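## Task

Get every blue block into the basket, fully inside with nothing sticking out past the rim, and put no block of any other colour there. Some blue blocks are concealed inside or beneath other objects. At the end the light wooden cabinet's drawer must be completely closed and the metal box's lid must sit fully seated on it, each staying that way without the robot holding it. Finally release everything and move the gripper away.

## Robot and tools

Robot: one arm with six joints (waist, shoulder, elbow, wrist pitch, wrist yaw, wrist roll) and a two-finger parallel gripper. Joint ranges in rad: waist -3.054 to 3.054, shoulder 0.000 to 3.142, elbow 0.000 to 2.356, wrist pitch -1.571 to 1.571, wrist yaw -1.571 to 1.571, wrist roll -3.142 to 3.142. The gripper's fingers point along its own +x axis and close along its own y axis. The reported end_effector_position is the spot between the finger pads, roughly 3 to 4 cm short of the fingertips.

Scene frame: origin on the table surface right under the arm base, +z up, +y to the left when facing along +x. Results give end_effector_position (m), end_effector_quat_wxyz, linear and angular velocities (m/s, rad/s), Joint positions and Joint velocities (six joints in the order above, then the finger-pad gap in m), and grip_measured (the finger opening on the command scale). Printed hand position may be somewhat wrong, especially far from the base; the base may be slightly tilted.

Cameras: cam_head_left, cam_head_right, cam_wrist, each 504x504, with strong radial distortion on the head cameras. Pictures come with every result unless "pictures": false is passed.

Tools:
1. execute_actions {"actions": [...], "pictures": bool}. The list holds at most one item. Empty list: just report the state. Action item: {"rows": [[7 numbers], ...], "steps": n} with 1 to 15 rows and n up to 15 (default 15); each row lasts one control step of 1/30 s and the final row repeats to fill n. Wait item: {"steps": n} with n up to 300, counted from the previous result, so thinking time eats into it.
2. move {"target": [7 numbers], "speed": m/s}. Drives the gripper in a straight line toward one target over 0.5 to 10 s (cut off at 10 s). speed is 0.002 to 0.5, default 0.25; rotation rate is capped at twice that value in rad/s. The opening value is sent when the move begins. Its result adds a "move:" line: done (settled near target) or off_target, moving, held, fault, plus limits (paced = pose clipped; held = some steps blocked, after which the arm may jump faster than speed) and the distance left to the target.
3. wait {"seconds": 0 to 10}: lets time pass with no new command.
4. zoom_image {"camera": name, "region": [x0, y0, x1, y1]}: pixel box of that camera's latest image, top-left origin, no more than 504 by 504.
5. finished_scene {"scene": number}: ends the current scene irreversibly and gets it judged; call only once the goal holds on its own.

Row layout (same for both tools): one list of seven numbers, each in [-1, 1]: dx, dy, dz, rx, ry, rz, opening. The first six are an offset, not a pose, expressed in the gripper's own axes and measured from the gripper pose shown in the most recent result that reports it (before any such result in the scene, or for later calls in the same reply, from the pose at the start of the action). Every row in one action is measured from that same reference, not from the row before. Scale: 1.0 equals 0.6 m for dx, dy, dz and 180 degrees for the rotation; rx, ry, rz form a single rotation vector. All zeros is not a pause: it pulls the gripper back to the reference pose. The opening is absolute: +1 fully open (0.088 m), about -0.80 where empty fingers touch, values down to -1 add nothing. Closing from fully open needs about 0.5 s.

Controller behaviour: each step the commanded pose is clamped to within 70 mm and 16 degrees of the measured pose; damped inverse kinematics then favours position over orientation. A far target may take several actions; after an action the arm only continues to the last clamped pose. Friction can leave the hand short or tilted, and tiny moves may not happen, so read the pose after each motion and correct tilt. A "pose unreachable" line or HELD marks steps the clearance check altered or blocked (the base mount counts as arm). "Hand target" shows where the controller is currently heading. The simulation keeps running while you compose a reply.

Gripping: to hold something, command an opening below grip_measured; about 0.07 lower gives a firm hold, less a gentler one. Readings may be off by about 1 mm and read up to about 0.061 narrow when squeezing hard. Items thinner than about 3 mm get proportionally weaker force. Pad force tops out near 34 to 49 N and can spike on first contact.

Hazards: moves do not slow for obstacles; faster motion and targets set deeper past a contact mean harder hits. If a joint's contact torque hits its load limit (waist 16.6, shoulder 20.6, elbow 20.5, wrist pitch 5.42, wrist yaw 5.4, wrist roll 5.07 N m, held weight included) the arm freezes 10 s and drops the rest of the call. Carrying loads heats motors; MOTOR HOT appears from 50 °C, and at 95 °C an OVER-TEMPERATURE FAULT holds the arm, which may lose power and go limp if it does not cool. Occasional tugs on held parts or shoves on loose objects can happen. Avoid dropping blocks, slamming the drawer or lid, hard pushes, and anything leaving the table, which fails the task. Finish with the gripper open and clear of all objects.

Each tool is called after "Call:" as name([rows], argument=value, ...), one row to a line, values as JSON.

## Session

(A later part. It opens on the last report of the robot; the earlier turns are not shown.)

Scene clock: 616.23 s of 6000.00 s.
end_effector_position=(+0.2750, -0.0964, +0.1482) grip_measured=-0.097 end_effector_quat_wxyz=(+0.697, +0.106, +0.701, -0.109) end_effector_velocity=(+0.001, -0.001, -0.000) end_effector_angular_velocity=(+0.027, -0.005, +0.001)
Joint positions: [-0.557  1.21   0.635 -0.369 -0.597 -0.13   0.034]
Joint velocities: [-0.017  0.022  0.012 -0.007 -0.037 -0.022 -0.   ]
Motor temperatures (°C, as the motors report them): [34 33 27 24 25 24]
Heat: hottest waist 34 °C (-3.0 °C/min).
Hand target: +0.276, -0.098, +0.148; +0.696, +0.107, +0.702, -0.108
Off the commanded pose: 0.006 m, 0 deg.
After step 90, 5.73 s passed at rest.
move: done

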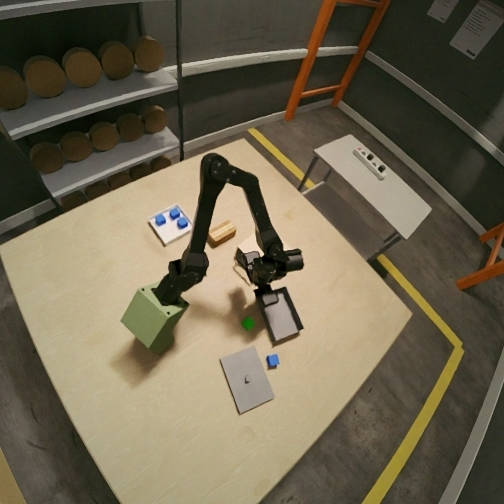

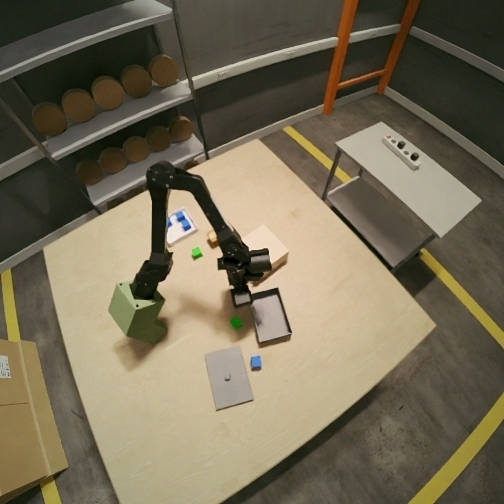

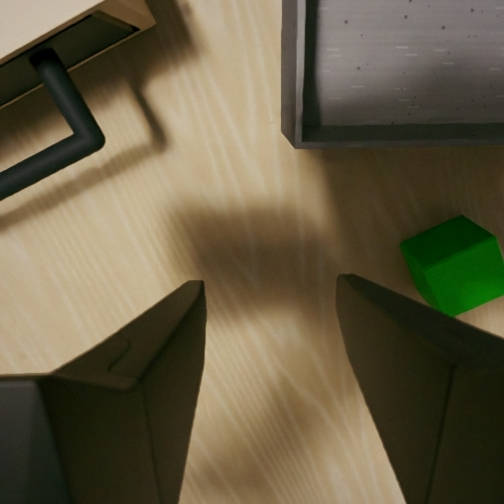

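Call:
move(target=[0.07, -0.468, -0.192, 0, 0, 0, -0.1], speed=0.25)

Scene clock: 624.67 s of 6000.00 s.
end_effector_position=(+0.0824, -0.3269, +0.1084) grip_measured=-0.097 end_effector_quat_wxyz=(+0.695, +0.105, +0.703, -0.109) end_effector_velocity=(-0.002, +0.000, +0.000) end_effector_angular_velocity=(+0.011, -0.005, +0.001)
Joint positions: [-1.253  2.348  1.081 -0.287 -0.831 -1.02   0.034]
Joint velocities: [-0.007  0.012  0.012 -0.022 -0.007 -0.022 -0.   ]
Motor temperatures (°C, as the motors report them): [34 32 27 24 25 24]
Heat: hottest waist 34 °C (-3.0 °C/min).
Hand target: +0.080, -0.328, +0.108; +0.695, +0.107, +0.702, -0.109
Off the commanded pose: 0.003 m, 0 deg.
After step 90, 3.57 s passed at rest.
move: done

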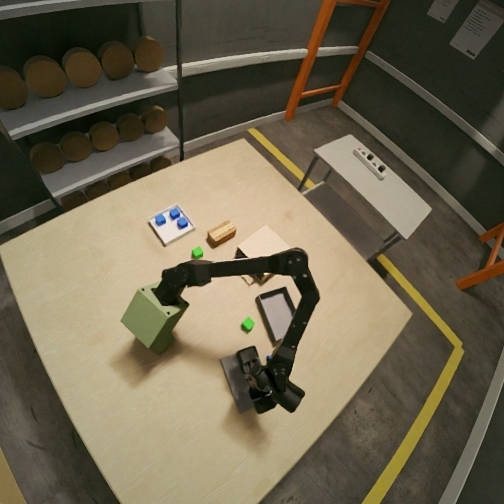

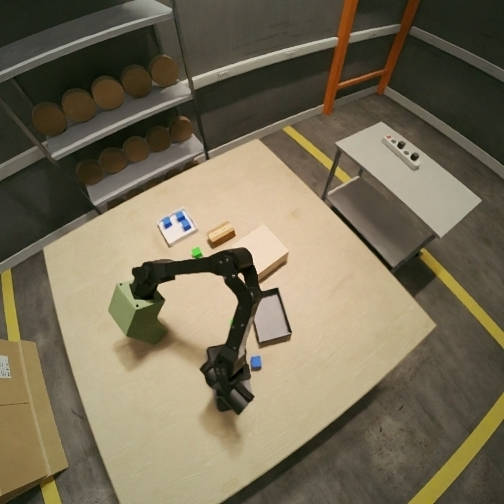

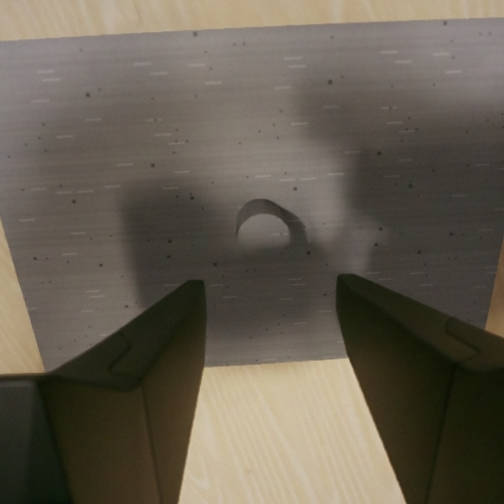

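Call:
move(target=[0.083, 0, 0.0, 0, -0.003, 0, -0.1], speed=0.08)

Scene clock: 634.90 s of 6000.00 s.
end_effector_position=(+0.0861, -0.3306, +0.0621) grip_measured=-0.097 end_effector_quat_wxyz=(+0.701, +0.097, +0.698, -0.108) end_effector_velocity=(+0.000, -0.000, -0.002) end_effector_angular_velocity=(-0.003, -0.009, +0.033)
Joint positions: [-1.149  2.445  1.079 -0.051 -0.831 -0.862  0.034]
Joint velocities: [ 0.002  0.007 -0.002  0.022 -0.007 -0.022 -0.   ]
Motor temperatures (°C, as the motors report them): [36 32 27 24 25 24]
Heat: hottest waist 36 °C (-1.0 °C/min).
Hand target: +0.082, -0.327, +0.059; +0.698, +0.104, +0.700, -0.110
Off the commanded pose: 0.007 m, 1 deg.
After step 90, 6.20 s passed at rest.
move: done

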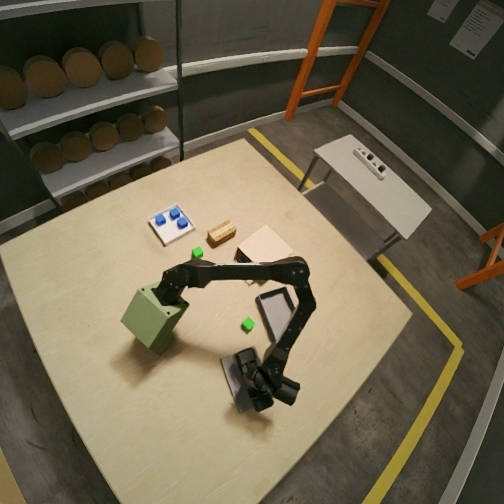

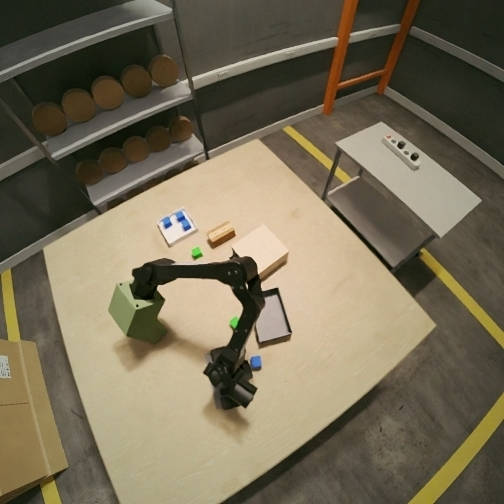

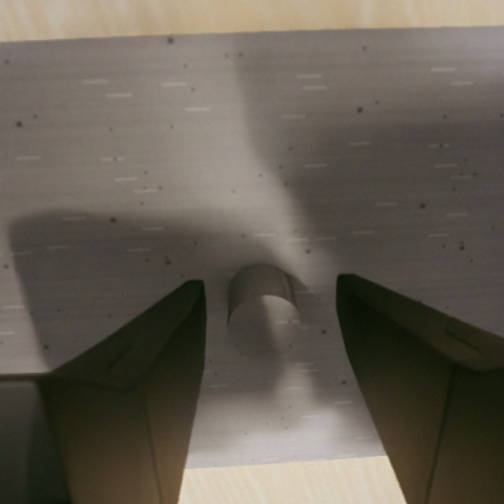

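Call:
move(target=[0.012, 0.008, -0.009, 0.005, 0, 0.005, -0.1], speed=0.02)

Scene clock: 643.77 s of 6000.00 s.
end_effector_position=(+0.0857, -0.3284, +0.0579) grip_measured=-0.097 end_effector_quat_wxyz=(+0.702, +0.100, +0.697, -0.107) end_effector_velocity=(-0.002, +0.001, +0.001) end_effector_angular_velocity=(-0.000, +0.008, +0.000)
Joint positions: [-1.14   2.454  1.073 -0.029 -0.836 -0.848  0.034]
Joint velocities: [-0.002 -0.002 -0.002 -0.007  0.007 -0.007 -0.   ]
Motor temperatures (°C, as the motors report them): [36 32 27 24 25 24]
Heat: hottest waist 36 °C (+0.0 °C/min).
Hand target: +0.082, -0.325, +0.055; +0.701, +0.108, +0.697, -0.108
Off the commanded pose: 0.006 m, 1 deg.
After step 90, 5.00 s passed at rest.
move: done

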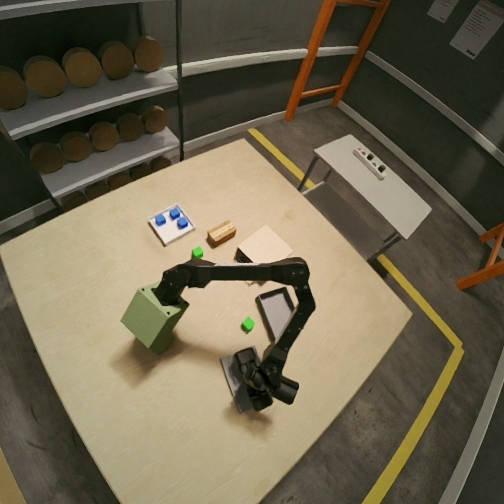

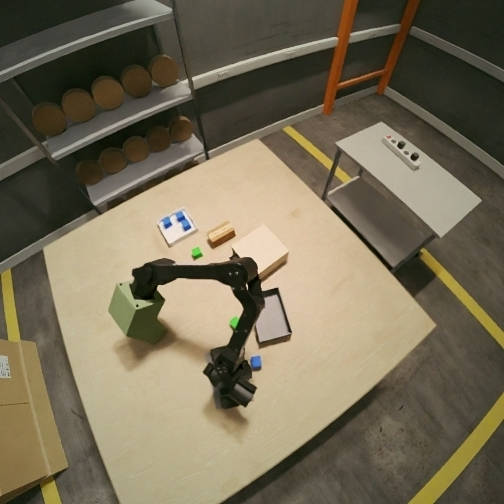

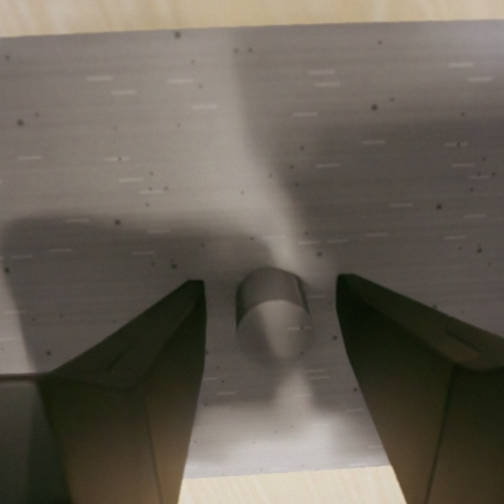

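Good alignment. Close on the knob.

Call:
execute_actions([
  {"rows": [[0, 0, 0, 0, 0, 0, -0.2], [0, 0, 0, 0, 0, 0, -0.27], [0, 0, 0, 0, 0, 0, -0.34], [0, 0, 0, 0, 0, 0, -0.4], [0, 0, 0, 0, 0, 0, -0.45], [0, 0, 0, 0, 0, 0, -0.5], [0, 0, 0, 0, 0, 0, -0.54], [0, 0, 0, 0, 0, 0, -0.58]], "steps": 15},
])

Scene clock: 649.63 s of 6000.00 s.
end_effector_position=(+0.0857, -0.3284, +0.0579) grip_measured=-0.475 end_effector_quat_wxyz=(+0.703, +0.100, +0.696, -0.108) end_effector_velocity=(+0.003, -0.001, +0.002) end_effector_angular_velocity=(-0.006, -0.010, +0.015)
Joint positions: [-1.141  2.455  1.073 -0.029 -0.837 -0.847  0.016]
Joint velocities: [-0.002 -0.007 -0.002  0.007 -0.007 -0.007 -0.   ]
Motor temperatures (°C, as the motors report them): [37 31 26 24 25 24]
Heat: hottest waist 37 °C (+2.0 °C/min).
Hand target: +0.086, -0.328, +0.058; +0.702, +0.100, +0.697, -0.107
Off the commanded pose: 0.000 m, 0 deg.
Steps of this call (steps 1 to 90: nothing new was sent; then 2.37 s passed at rest; steps 91 to 105: all 15 steps of this action). Readings (end_effector_position):
91: (+0.0858, -0.3283, +0.0577)
92: (+0.0858, -0.3283, +0.0577)
94: (+0.0858, -0.3283, +0.0577)
98: (+0.0858, -0.3283, +0.0577)
105: the state above

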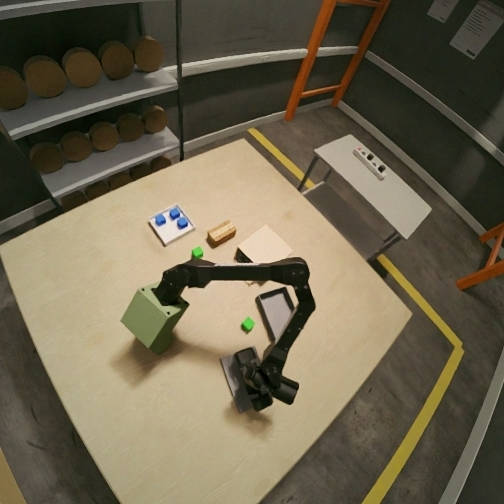

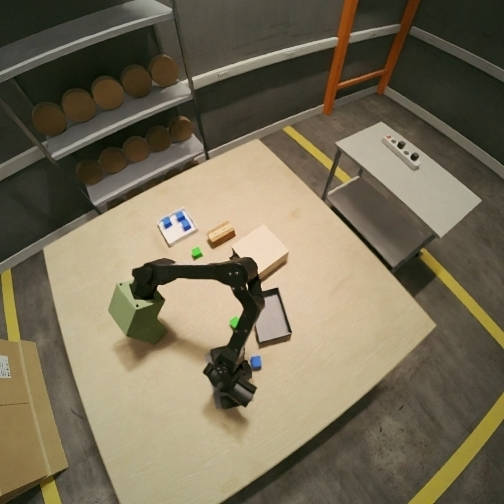

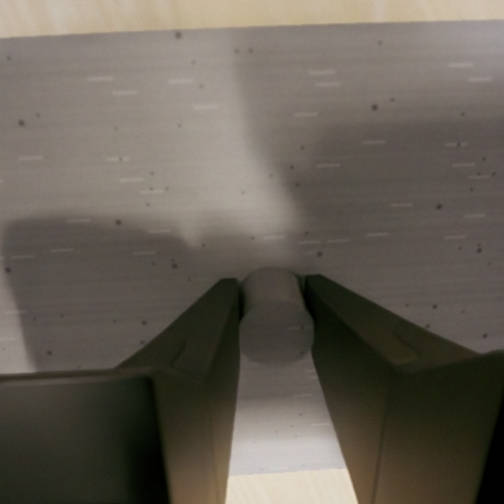

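Call:
move(target=[-0.132, 0, 0.005, 0, 0, 0, -0.58], speed=0.12)

Scene clock: 653.57 s of 6000.00 s.
end_effector_position=(+0.0831, -0.3220, +0.1302) grip_measured=-0.475 end_effector_quat_wxyz=(+0.698, +0.112, +0.699, -0.106) end_effector_velocity=(+0.001, +0.005, +0.002) end_effector_angular_velocity=(+0.022, -0.019, +0.004)
Joint positions: [-1.302  2.306  1.086 -0.404 -0.844 -1.099  0.016]
Joint velocities: [-0.007  0.002  0.002 -0.037 -0.022 -0.037 -0.   ]
Motor temperatures (°C, as the motors report them): [37 31 26 24 25 24]
Heat: hottest waist 37 °C (+2.0 °C/min).
Hand target: +0.087, -0.328, +0.137; +0.702, +0.100, +0.697, -0.107
Off the commanded pose: 0.011 m, 2 deg.
move: off_target

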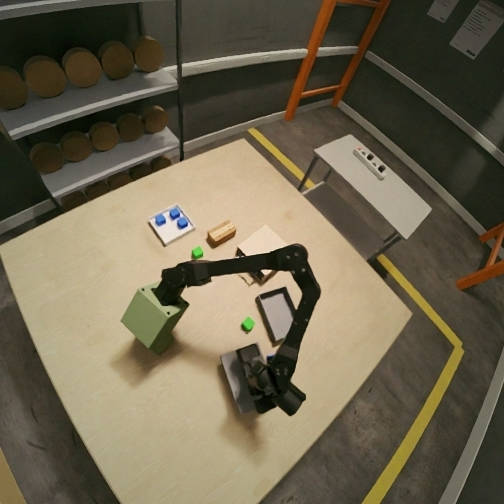

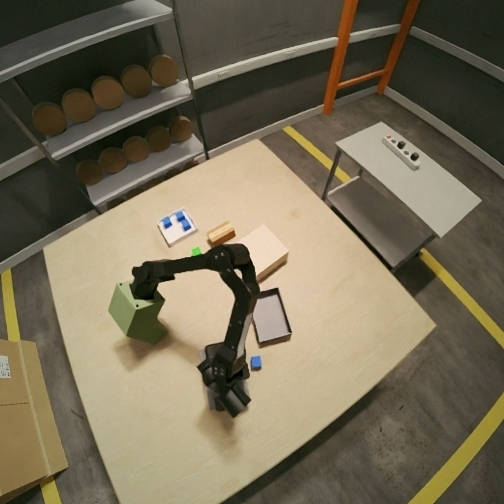

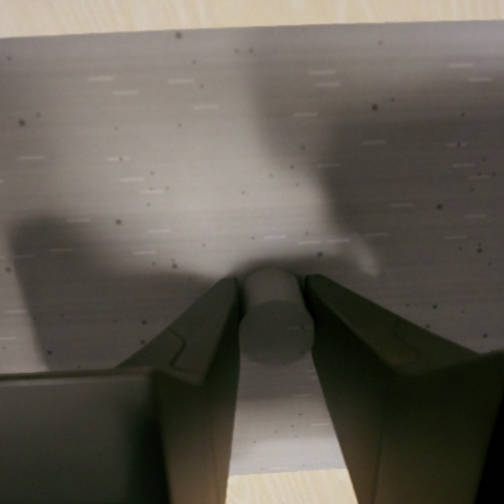

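Call:
move(target=[0.003, 0.281, 0.325, 0.0046, -0.0037, -0.0049, -0.58], speed=0.2)

Scene clock: 666.80 s of 6000.00 s.
end_effector_position=(+0.3130, -0.2207, +0.1252) grip_measured=-0.475 end_effector_quat_wxyz=(+0.696, +0.118, +0.699, -0.116) end_effector_velocity=(+0.006, +0.004, -0.001) end_effector_angular_velocity=(+0.011, -0.007, +0.020)
Joint positions: [-0.766  1.733  1.083 -0.432 -0.715 -0.328  0.016]
Joint velocities: [ 0.012 -0.002  0.012 -0.007 -0.007 -0.007 -0.   ]
Motor temperatures (°C, as the motors report them): [39 33 27 24 25 24]
Heat: hottest waist 39 °C (+5.0 °C/min).
Hand target: +0.320, -0.222, +0.130; +0.701, +0.110, +0.694, -0.118
Off the commanded pose: 0.008 m, 1 deg.
After step 90, 8.40 s passed at rest.
move: done

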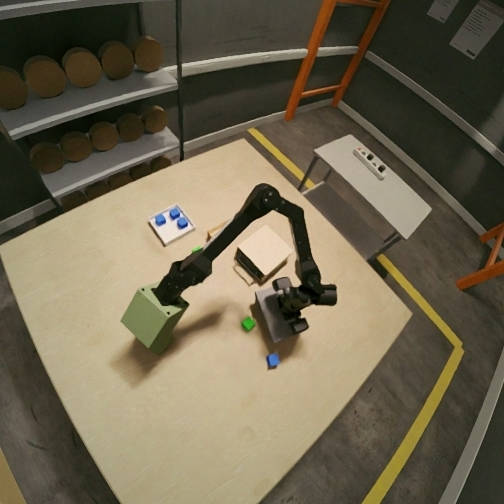

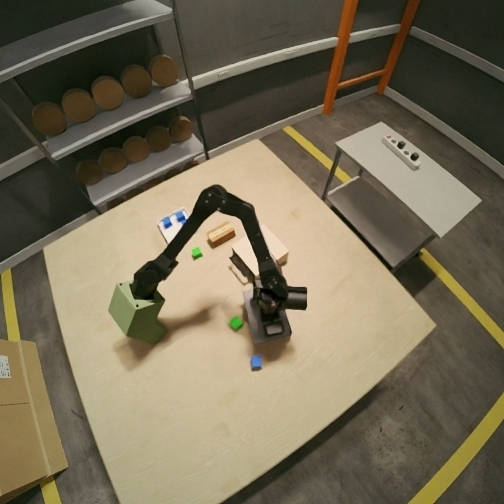

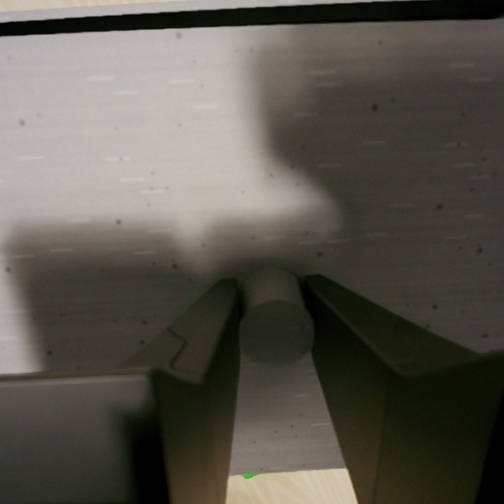

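Call:
move(target=[0.022, 0.004, 0.012, -0.001, -0.003, -0.003, -0.58], speed=0.03)

Scene clock: 673.77 s of 6000.00 s.
end_effector_position=(+0.3209, -0.2181, +0.1132) grip_measured=-0.475 end_effector_quat_wxyz=(+0.699, +0.113, +0.696, -0.115) end_effector_velocity=(-0.001, -0.001, -0.001) end_effector_angular_velocity=(-0.005, +0.003, +0.010)
Joint positions: [-0.726  1.748  1.084 -0.375 -0.694 -0.283  0.016]
Joint velocities: [ 0.002  0.002 -0.002  0.007  0.007 -0.007 -0.   ]
Motor temperatures (°C, as the motors report them): [38 33 27 24 25 24]
Heat: hottest waist 38 °C (+4.0 °C/min).
Hand target: +0.321, -0.221, +0.112; +0.699, +0.113, +0.696, -0.119
Off the commanded pose: 0.003 m, 0 deg.
After step 90, 3.17 s passed at rest.
move: done

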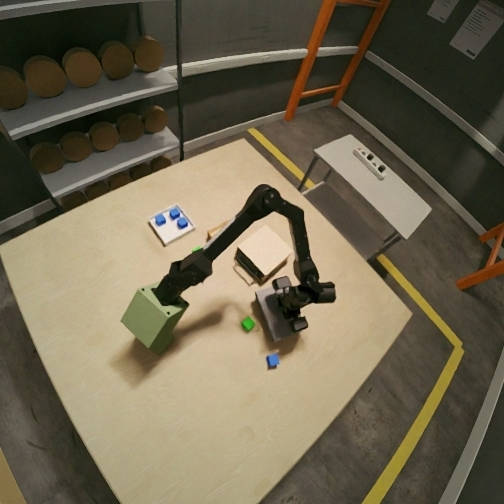

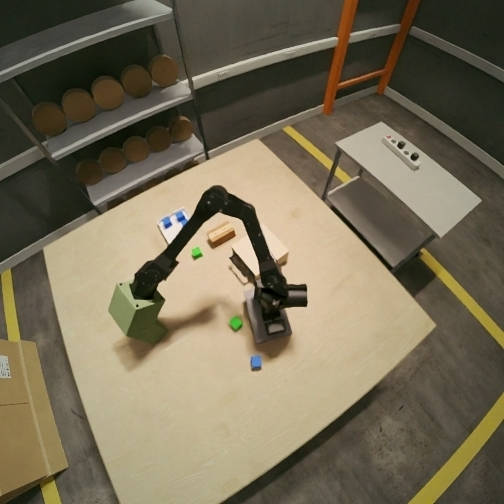

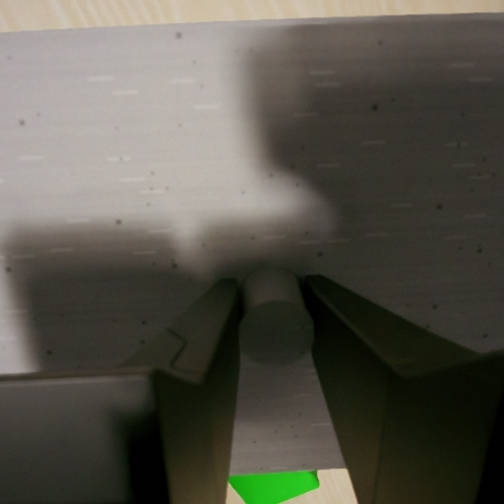

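Call:
zoom_image(camera="cam_wrist", region=[0, 0, 252, 80])

Call:
zoom_image(camera="cam_wrist", region=[252, 0, 504, 80])

Region (0, 0, 252, 80) of cam_wrist's 504x504 image, scaled by 2.000, with more detail than that image has; it fills the top 160 rows of this view, and the rest is white.

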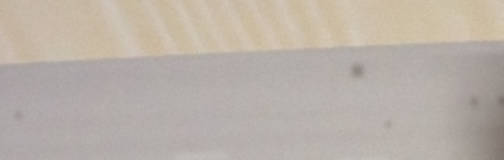

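Region (252, 0, 504, 80) of cam_wrist's 504x504 image, scaled by 2.000, with more detail than that image has; it fills the top 160 rows of this view, and the rest is white.

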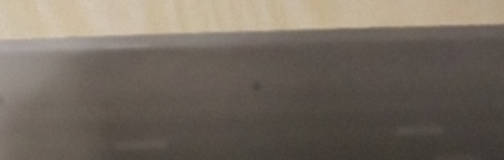

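Call:
move(target=[0.0, -0.008, 0.014, 0.001, 0, -0.002, -0.58], speed=0.02)

Scene clock: 702.80 s of 6000.00 s.
end_effector_position=(+0.3267, -0.2215, +0.1130) grip_measured=-0.475 end_effector_quat_wxyz=(+0.699, +0.112, +0.697, -0.115) end_effector_velocity=(+0.001, -0.002, +0.002) end_effector_angular_velocity=(+0.002, -0.004, -0.014)
Joint positions: [-0.724  1.762  1.117 -0.393 -0.693 -0.281  0.016]
Joint velocities: [-0.007  0.002  0.007 -0.007 -0.007  0.007  0.   ]
Motor temperatures (°C, as the motors report them): [37 32 27 24 25 24]
Heat: hottest waist 37 °C (+1.0 °C/min).
Hand target: +0.327, -0.225, +0.113; +0.699, +0.112, +0.696, -0.119
Off the commanded pose: 0.004 m, 0 deg.
After step 90, 25.30 s passed at rest.
move: done

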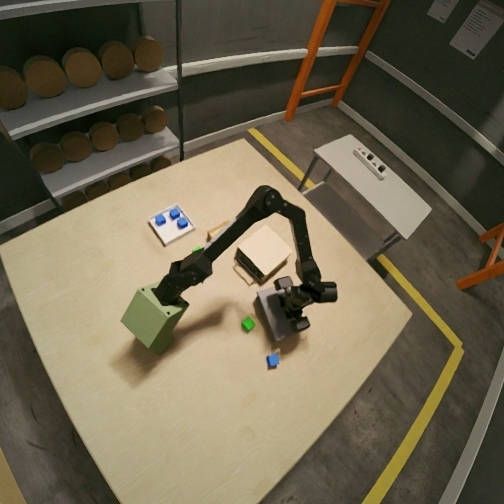

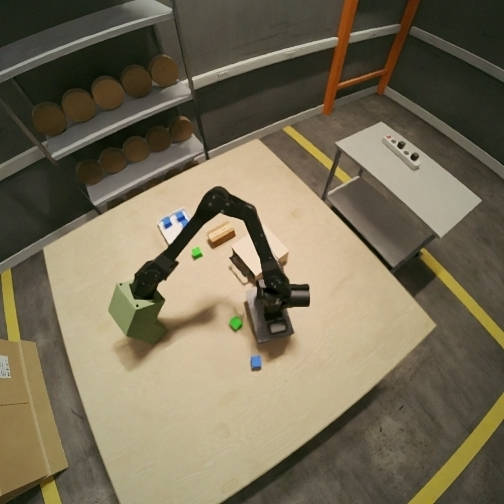

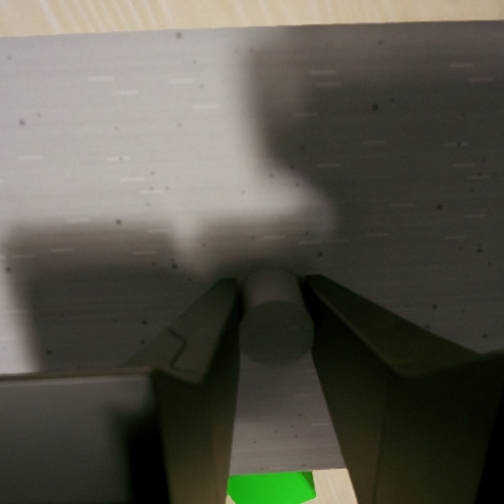

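Call:
execute_actions([
  {"rows": [[0.002, -0.004, -0.002, 0.002, 0.002, -0.002, -0.58], [0.003, -0.004, -0.002, 0.002, 0.002, -0.002, -0.58], [0.004, -0.004, -0.003, 0.002, 0.002, -0.002, -0.58], [0.005, -0.004, -0.003, 0.002, 0.002, -0.002, -0.58], [0.006, -0.004, -0.003, 0.002, 0.002, -0.002, -0.58], [0.007, -0.004, -0.003, 0.002, 0.002, -0.002, -0.58], [0.008, -0.004, -0.003, 0.002, 0.002, -0.002, -0.58], [0.009, -0.004, -0.003, 0.002, 0.002, -0.002, -0.58], [0.010, -0.004, -0.003, 0.002, 0.002, -0.002, -0.58]], "steps": 15},
])

Scene clock: 713.20 s of 6000.00 s.
end_effector_position=(+0.3274, -0.2213, +0.1089) grip_measured=-0.475 end_effector_quat_wxyz=(+0.699, +0.110, +0.697, -0.114) end_effector_velocity=(+0.002, +0.003, -0.001) end_effector_angular_velocity=(+0.019, -0.013, -0.004)
Joint positions: [-0.714  1.771  1.118 -0.38  -0.685 -0.275  0.016]
Joint velocities: [ 0.002  0.002 -0.002  0.007 -0.022  0.007 -0.   ]
Motor temperatures (°C, as the motors report them): [37 32 27 24 25 24]
Heat: hottest waist 37 °C (+0.0 °C/min).
Hand target: +0.324, -0.223, +0.107; +0.696, +0.113, +0.699, -0.119
Off the commanded pose: 0.004 m, 1 deg.
Steps of this call (steps 1 to 90: nothing new was sent; then 6.90 s passed at rest; steps 91 to 105: all 15 steps of this action). Readings (end_effector_position):
91: (+0.3267, -0.2216, +0.1129)
92: (+0.3266, -0.2217, +0.1129)
94: (+0.3264, -0.2218, +0.1127)
98: (+0.3271, -0.2216, +0.1111)
105: the state above

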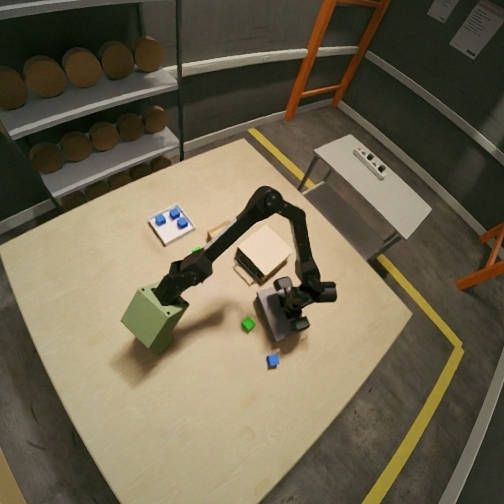

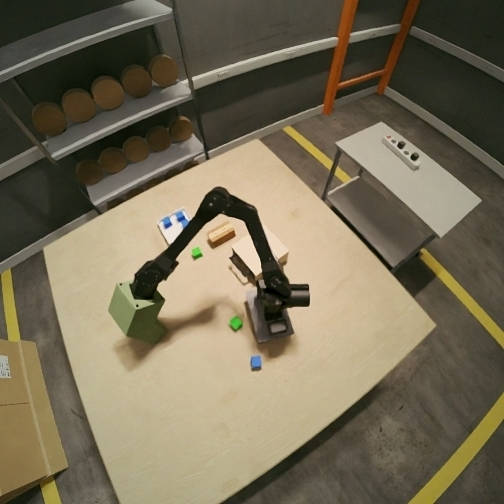

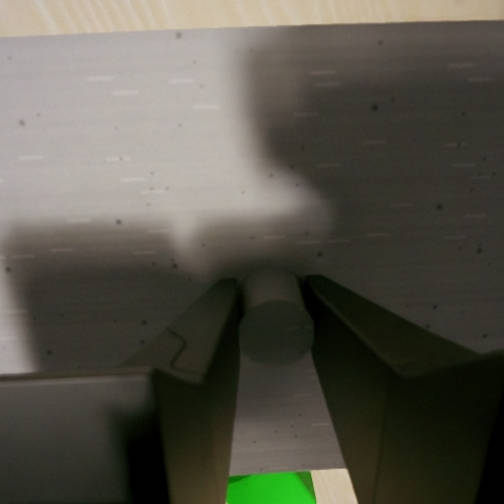

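Call:
execute_actions([
  {"rows": [[0.004, -0.006, -0.005, 0.005, 0.002, -0.002, -0.58], [0.005, -0.006, -0.005, 0.005, 0.002, -0.002, -0.58], [0.006, -0.006, -0.005, 0.005, 0.002, -0.002, -0.58], [0.007, -0.006, -0.005, 0.005, 0.002, -0.002, -0.58], [0.008, -0.006, -0.005, 0.005, 0.002, -0.002, -0.58], [0.009, -0.006, -0.005, 0.005, 0.002, -0.002, -0.58], [0.010, -0.006, -0.005, 0.005, 0.002, -0.002, -0.58], [0.011, -0.006, -0.005, 0.005, 0.002, -0.002, -0.58], [0.012, -0.006, -0.005, 0.005, 0.002, -0.002, -0.58], [0.013, -0.006, -0.005, 0.005, 0.002, -0.002, -0.58], [0.014, -0.006, -0.005, 0.005, 0.002, -0.002, -0.58]], "steps": 15},
])

Scene clock: 721.73 s of 6000.00 s.
end_effector_position=(+0.3273, -0.2223, +0.1029) grip_measured=-0.475 end_effector_quat_wxyz=(+0.698, +0.110, +0.697, -0.117) end_effector_velocity=(-0.000, +0.002, -0.004) end_effector_angular_velocity=(+0.013, -0.001, -0.004)
Joint positions: [-0.704  1.786  1.118 -0.357 -0.677 -0.259  0.016]
Joint velocities: [ 0.007  0.007 -0.002  0.007 -0.007  0.007 -0.   ]
Motor temperatures (°C, as the motors report them): [36 32 27 24 25 24]
Heat: hottest waist 36 °C (-3.0 °C/min).
Hand target: +0.323, -0.224, +0.101; +0.695, +0.114, +0.699, -0.122
Off the commanded pose: 0.005 m, 1 deg.
Steps of this call (steps 1 to 90: nothing new was sent; then 5.03 s passed at rest; steps 91 to 105: all 15 steps of this action). Readings (end_effector_position):
91: (+0.3274, -0.2217, +0.1087)
92: (+0.3274, -0.2217, +0.1085)
94: (+0.3272, -0.2221, +0.1081)
98: (+0.3271, -0.2224, +0.1062)
105: the state above

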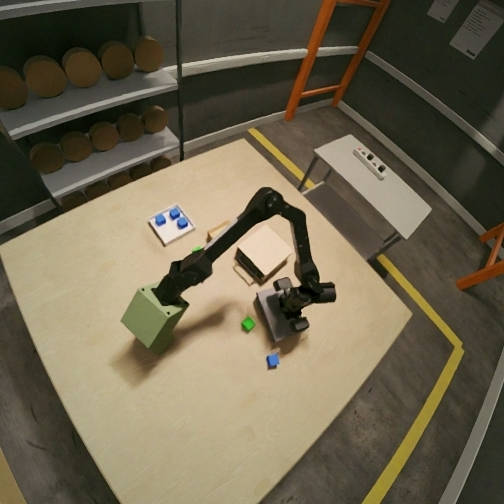

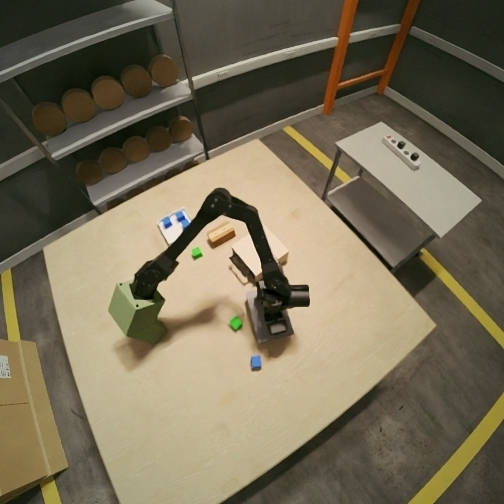

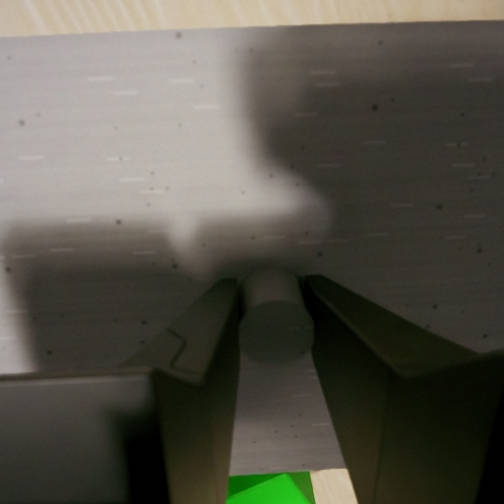

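Call:
execute_actions([
  {"rows": [[0.004, -0.005, -0.005, 0.004, 0.001, -0.001, -0.58], [0.0055, -0.005, -0.005, 0.004, 0.001, -0.001, -0.58], [0.007, -0.005, -0.005, 0.004, 0.001, -0.001, -0.58], [0.0085, -0.005, -0.005, 0.004, 0.001, -0.001, -0.58], [0.010, -0.005, -0.005, 0.004, 0.001, -0.001, -0.58], [0.0115, -0.005, -0.005, 0.004, 0.001, -0.001, -0.58], [0.013, -0.005, -0.005, 0.004, 0.001, -0.001, -0.58], [0.014, -0.005, -0.005, 0.004, 0.001, -0.001, -0.58], [0.015, -0.005, -0.005, 0.004, 0.001, -0.001, -0.58], [0.016, -0.005, -0.005, 0.004, 0.001, -0.001, -0.58], [0.017, -0.005, -0.005, 0.004, 0.001, -0.001, -0.58], [0.018, -0.005, -0.005, 0.004, 0.001, -0.001, -0.58], [0.019, -0.005, -0.005, 0.004, 0.001, -0.001, -0.58], [0.020, -0.005, -0.005, 0.004, 0.001, -0.001, -0.58]], "steps": 15},
])

Scene clock: 729.47 s of 6000.00 s.
end_effector_position=(+0.3280, -0.2229, +0.0947) grip_measured=-0.475 end_effector_quat_wxyz=(+0.700, +0.110, +0.696, -0.117) end_effector_velocity=(+0.000, +0.005, -0.013) end_effector_angular_velocity=(+0.034, -0.010, -0.006)
Joint positions: [-0.69   1.805  1.117 -0.321 -0.67  -0.24   0.016]
Joint velocities: [ 0.022  0.032 -0.002  0.037 -0.022  0.022 -0.   ]
Motor temperatures (°C, as the motors report them): [36 32 27 24 25 24]
Heat: hottest waist 36 °C (-2.0 °C/min).
Hand target: +0.324, -0.224, +0.091; +0.696, +0.114, +0.698, -0.122
Off the commanded pose: 0.006 m, 1 deg.
Steps of this call (steps 1 to 90: nothing new was sent; then 4.23 s passed at rest; steps 91 to 105: all 15 steps of this action). Readings (end_effector_position):
91: (+0.3276, -0.2225, +0.1025)
92: (+0.3277, -0.2227, +0.1024)
94: (+0.3282, -0.2231, +0.1020)
98: (+0.3284, -0.2231, +0.0994)
105: the state above

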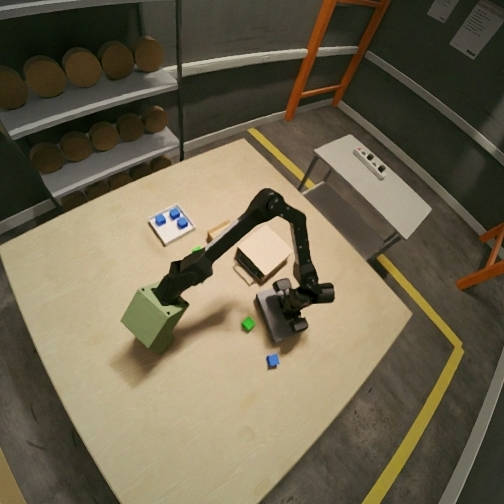

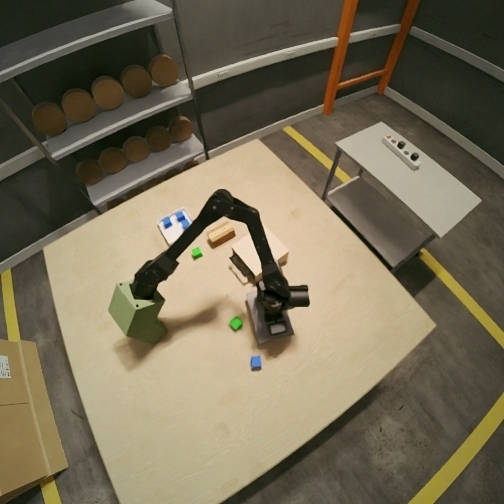

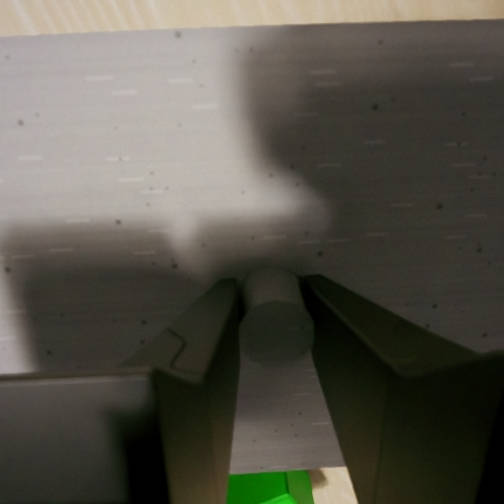

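Call:
execute_actions([
  {"rows": [[0.007, -0.004, -0.006, 0.004, 0.002, -0.001, -0.58], [0.008, -0.004, -0.006, 0.004, 0.002, -0.001, -0.58], [0.009, -0.004, -0.006, 0.004, 0.002, -0.001, -0.58]], "steps": 12},
])

Scene clock: 733.50 s of 6000.00 s.
end_effector_position=(+0.3282, -0.2233, +0.0938) grip_measured=-0.475 end_effector_quat_wxyz=(+0.701, +0.111, +0.694, -0.119) end_effector_velocity=(-0.003, +0.005, -0.002) end_effector_angular_velocity=(+0.028, -0.000, -0.016)
Joint positions: [-0.689  1.807  1.115 -0.311 -0.67  -0.233  0.016]
Joint velocities: [ 0.002  0.002 -0.007 -0.007 -0.022  0.007 -0.   ]
Motor temperatures (°C, as the motors report them): [36 32 27 24 25 24]
Heat: hottest waist 36 °C (-2.0 °C/min).
Hand target: +0.324, -0.224, +0.089; +0.697, +0.114, +0.698, -0.122
Off the commanded pose: 0.006 m, 1 deg.
Steps of this call (steps 1 to 90: nothing new was sent; then 0.63 s passed at rest; steps 91 to 102: all 12 steps of this action). Readings (end_effector_position):
91: (+0.3283, -0.2232, +0.0940)
92: (+0.3283, -0.2232, +0.0939)
94: (+0.3283, -0.2233, +0.0939)
98: (+0.3282, -0.2233, +0.0938)
102: the state above

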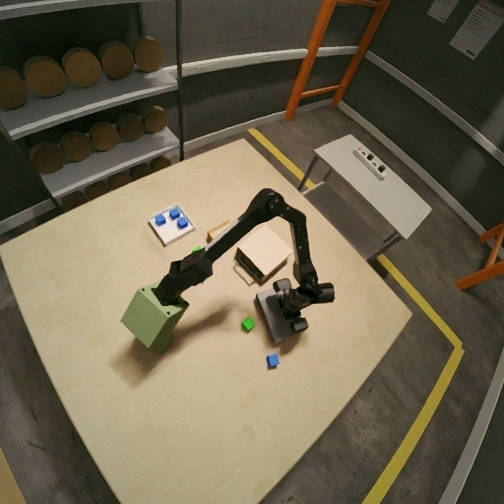

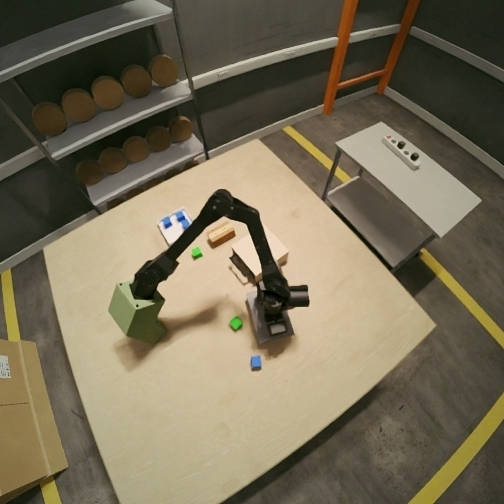

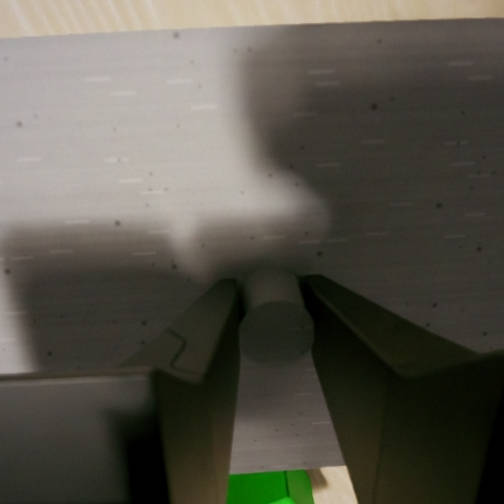

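Call:
execute_actions([
  {"rows": [[0, 0, 0, 0, 0, 0, -0.58], [0, 0, 0, 0, 0, 0, -0.5], [0, 0, 0, 0, 0, 0, -0.1]], "steps": 15},
])

Scene clock: 736.33 s of 6000.00 s.
end_effector_position=(+0.3282, -0.2233, +0.0937) grip_measured=-0.119 end_effector_quat_wxyz=(+0.701, +0.111, +0.694, -0.119) end_effector_velocity=(-0.002, +0.003, -0.001) end_effector_angular_velocity=(+0.013, +0.005, +0.016)
Joint positions: [-0.688  1.807  1.114 -0.31  -0.67  -0.232  0.033]
Joint velocities: [ 0.002  0.002 -0.002 -0.007 -0.007 -0.022  0.006]
Motor temperatures (°C, as the motors report them): [36 32 27 24 25 24]
Heat: hottest waist 36 °C (-2.0 °C/min).
Hand target: +0.328, -0.223, +0.094; +0.701, +0.111, +0.694, -0.119
Off the commanded pose: 0.000 m, 0 deg.
Steps of this call (steps 1 to 70: nothing new was sent; steps 71 to 85: all 15 steps of this action). Readings (end_effector_position):
71: (+0.3281, -0.2233, +0.0937)
72: (+0.3281, -0.2233, +0.0937)
74: (+0.3282, -0.2233, +0.0937)
78: (+0.3282, -0.2233, +0.0937)
85: the state above

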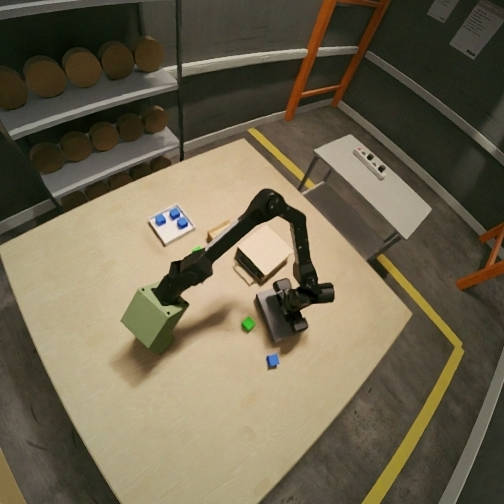

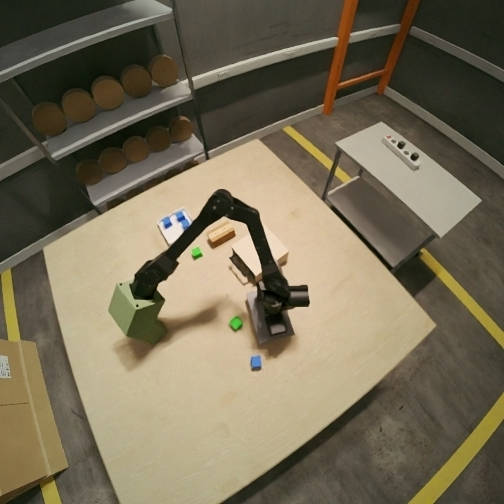

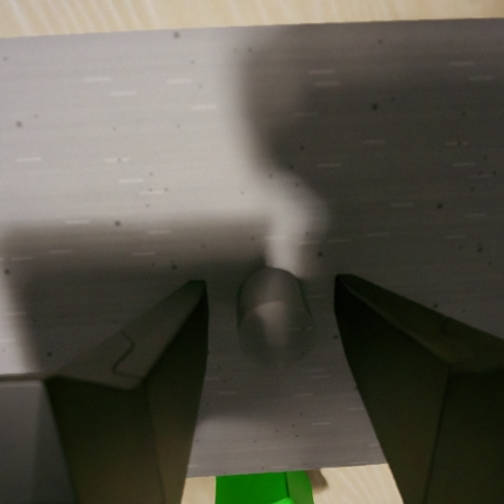

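Call:
move(target=[-0.075, 0, 0.006, 0, 0, 0, -0.1], speed=0.15)

Scene clock: 742.03 s of 6000.00 s.
end_effector_position=(+0.3252, -0.2233, +0.1333) grip_measured=-0.103 end_effector_quat_wxyz=(+0.695, +0.118, +0.699, -0.122) end_effector_velocity=(+0.000, +0.002, +0.005) end_effector_angular_velocity=(+0.014, -0.008, +0.006)
Joint positions: [-0.767  1.728  1.139 -0.49  -0.709 -0.32   0.034]
Joint velocities: [-0.012 -0.007  0.002 -0.022 -0.022 -0.022 -0.   ]
Motor temperatures (°C, as the motors report them): [36 32 27 24 25 24]
Heat: hottest waist 36 °C (-1.0 °C/min).
Hand target: +0.331, -0.224, +0.139; +0.701, +0.111, +0.695, -0.119
Off the commanded pose: 0.008 m, 1 deg.
After step 90, 1.80 s passed at rest.
move: done

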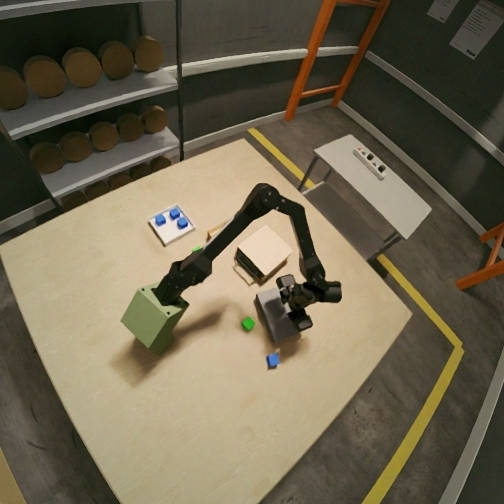

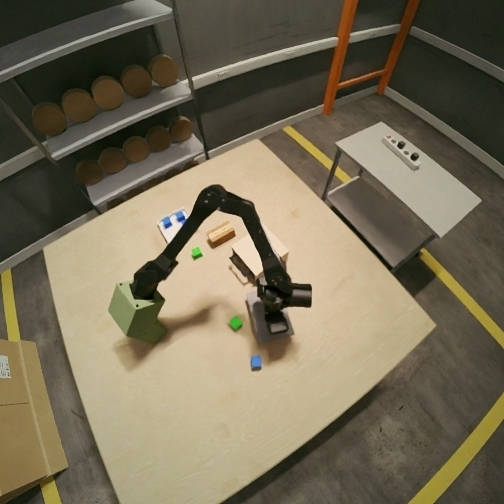

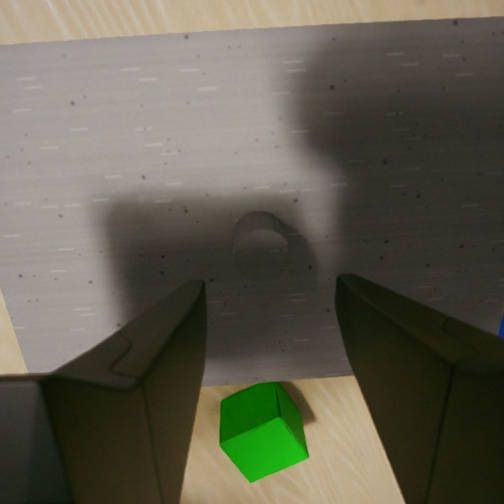

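Call:
move(target=[0.004, -0.266, -0.136, 0, -0.002, 0, 0.3], speed=0.25)

Scene clock: 748.17 s of 6000.00 s.
end_effector_position=(+0.1970, -0.3435, +0.1322) grip_measured=+0.297 end_effector_quat_wxyz=(+0.696, +0.116, +0.698, -0.122) end_effector_velocity=(-0.005, -0.002, +0.000) end_effector_angular_velocity=(+0.005, -0.003, +0.001)
Joint positions: [-1.115  2.168  1.284 -0.51  -0.825 -0.775  0.054]
Joint velocities: [-0.012  0.017  0.007 -0.007 -0.007 -0.022 -0.   ]
Motor temperatures (°C, as the motors report them): [36 33 27 24 25 24]
Heat: hottest waist 36 °C (-1.0 °C/min).
Hand target: +0.195, -0.346, +0.131; +0.697, +0.118, +0.697, -0.122
Off the commanded pose: 0.004 m, 0 deg.
After step 90, 1.80 s passed at rest.
move: done

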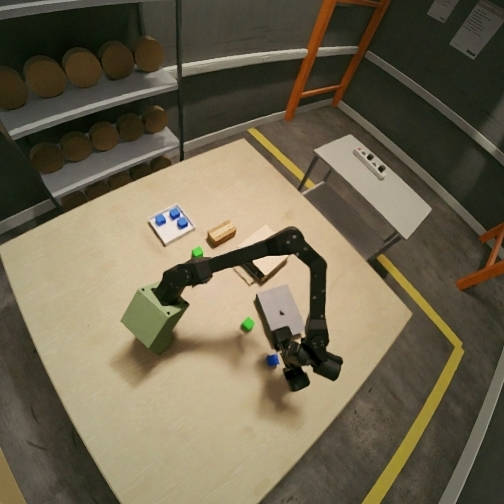

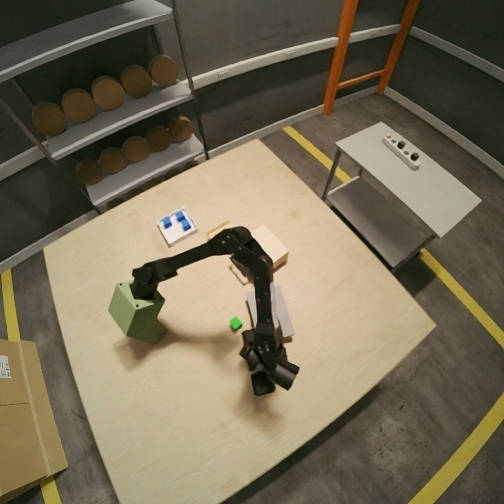

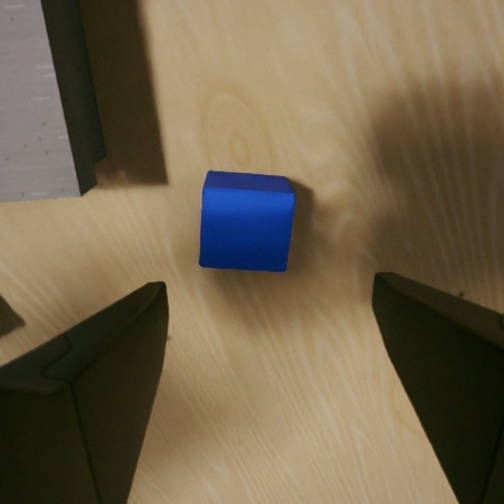

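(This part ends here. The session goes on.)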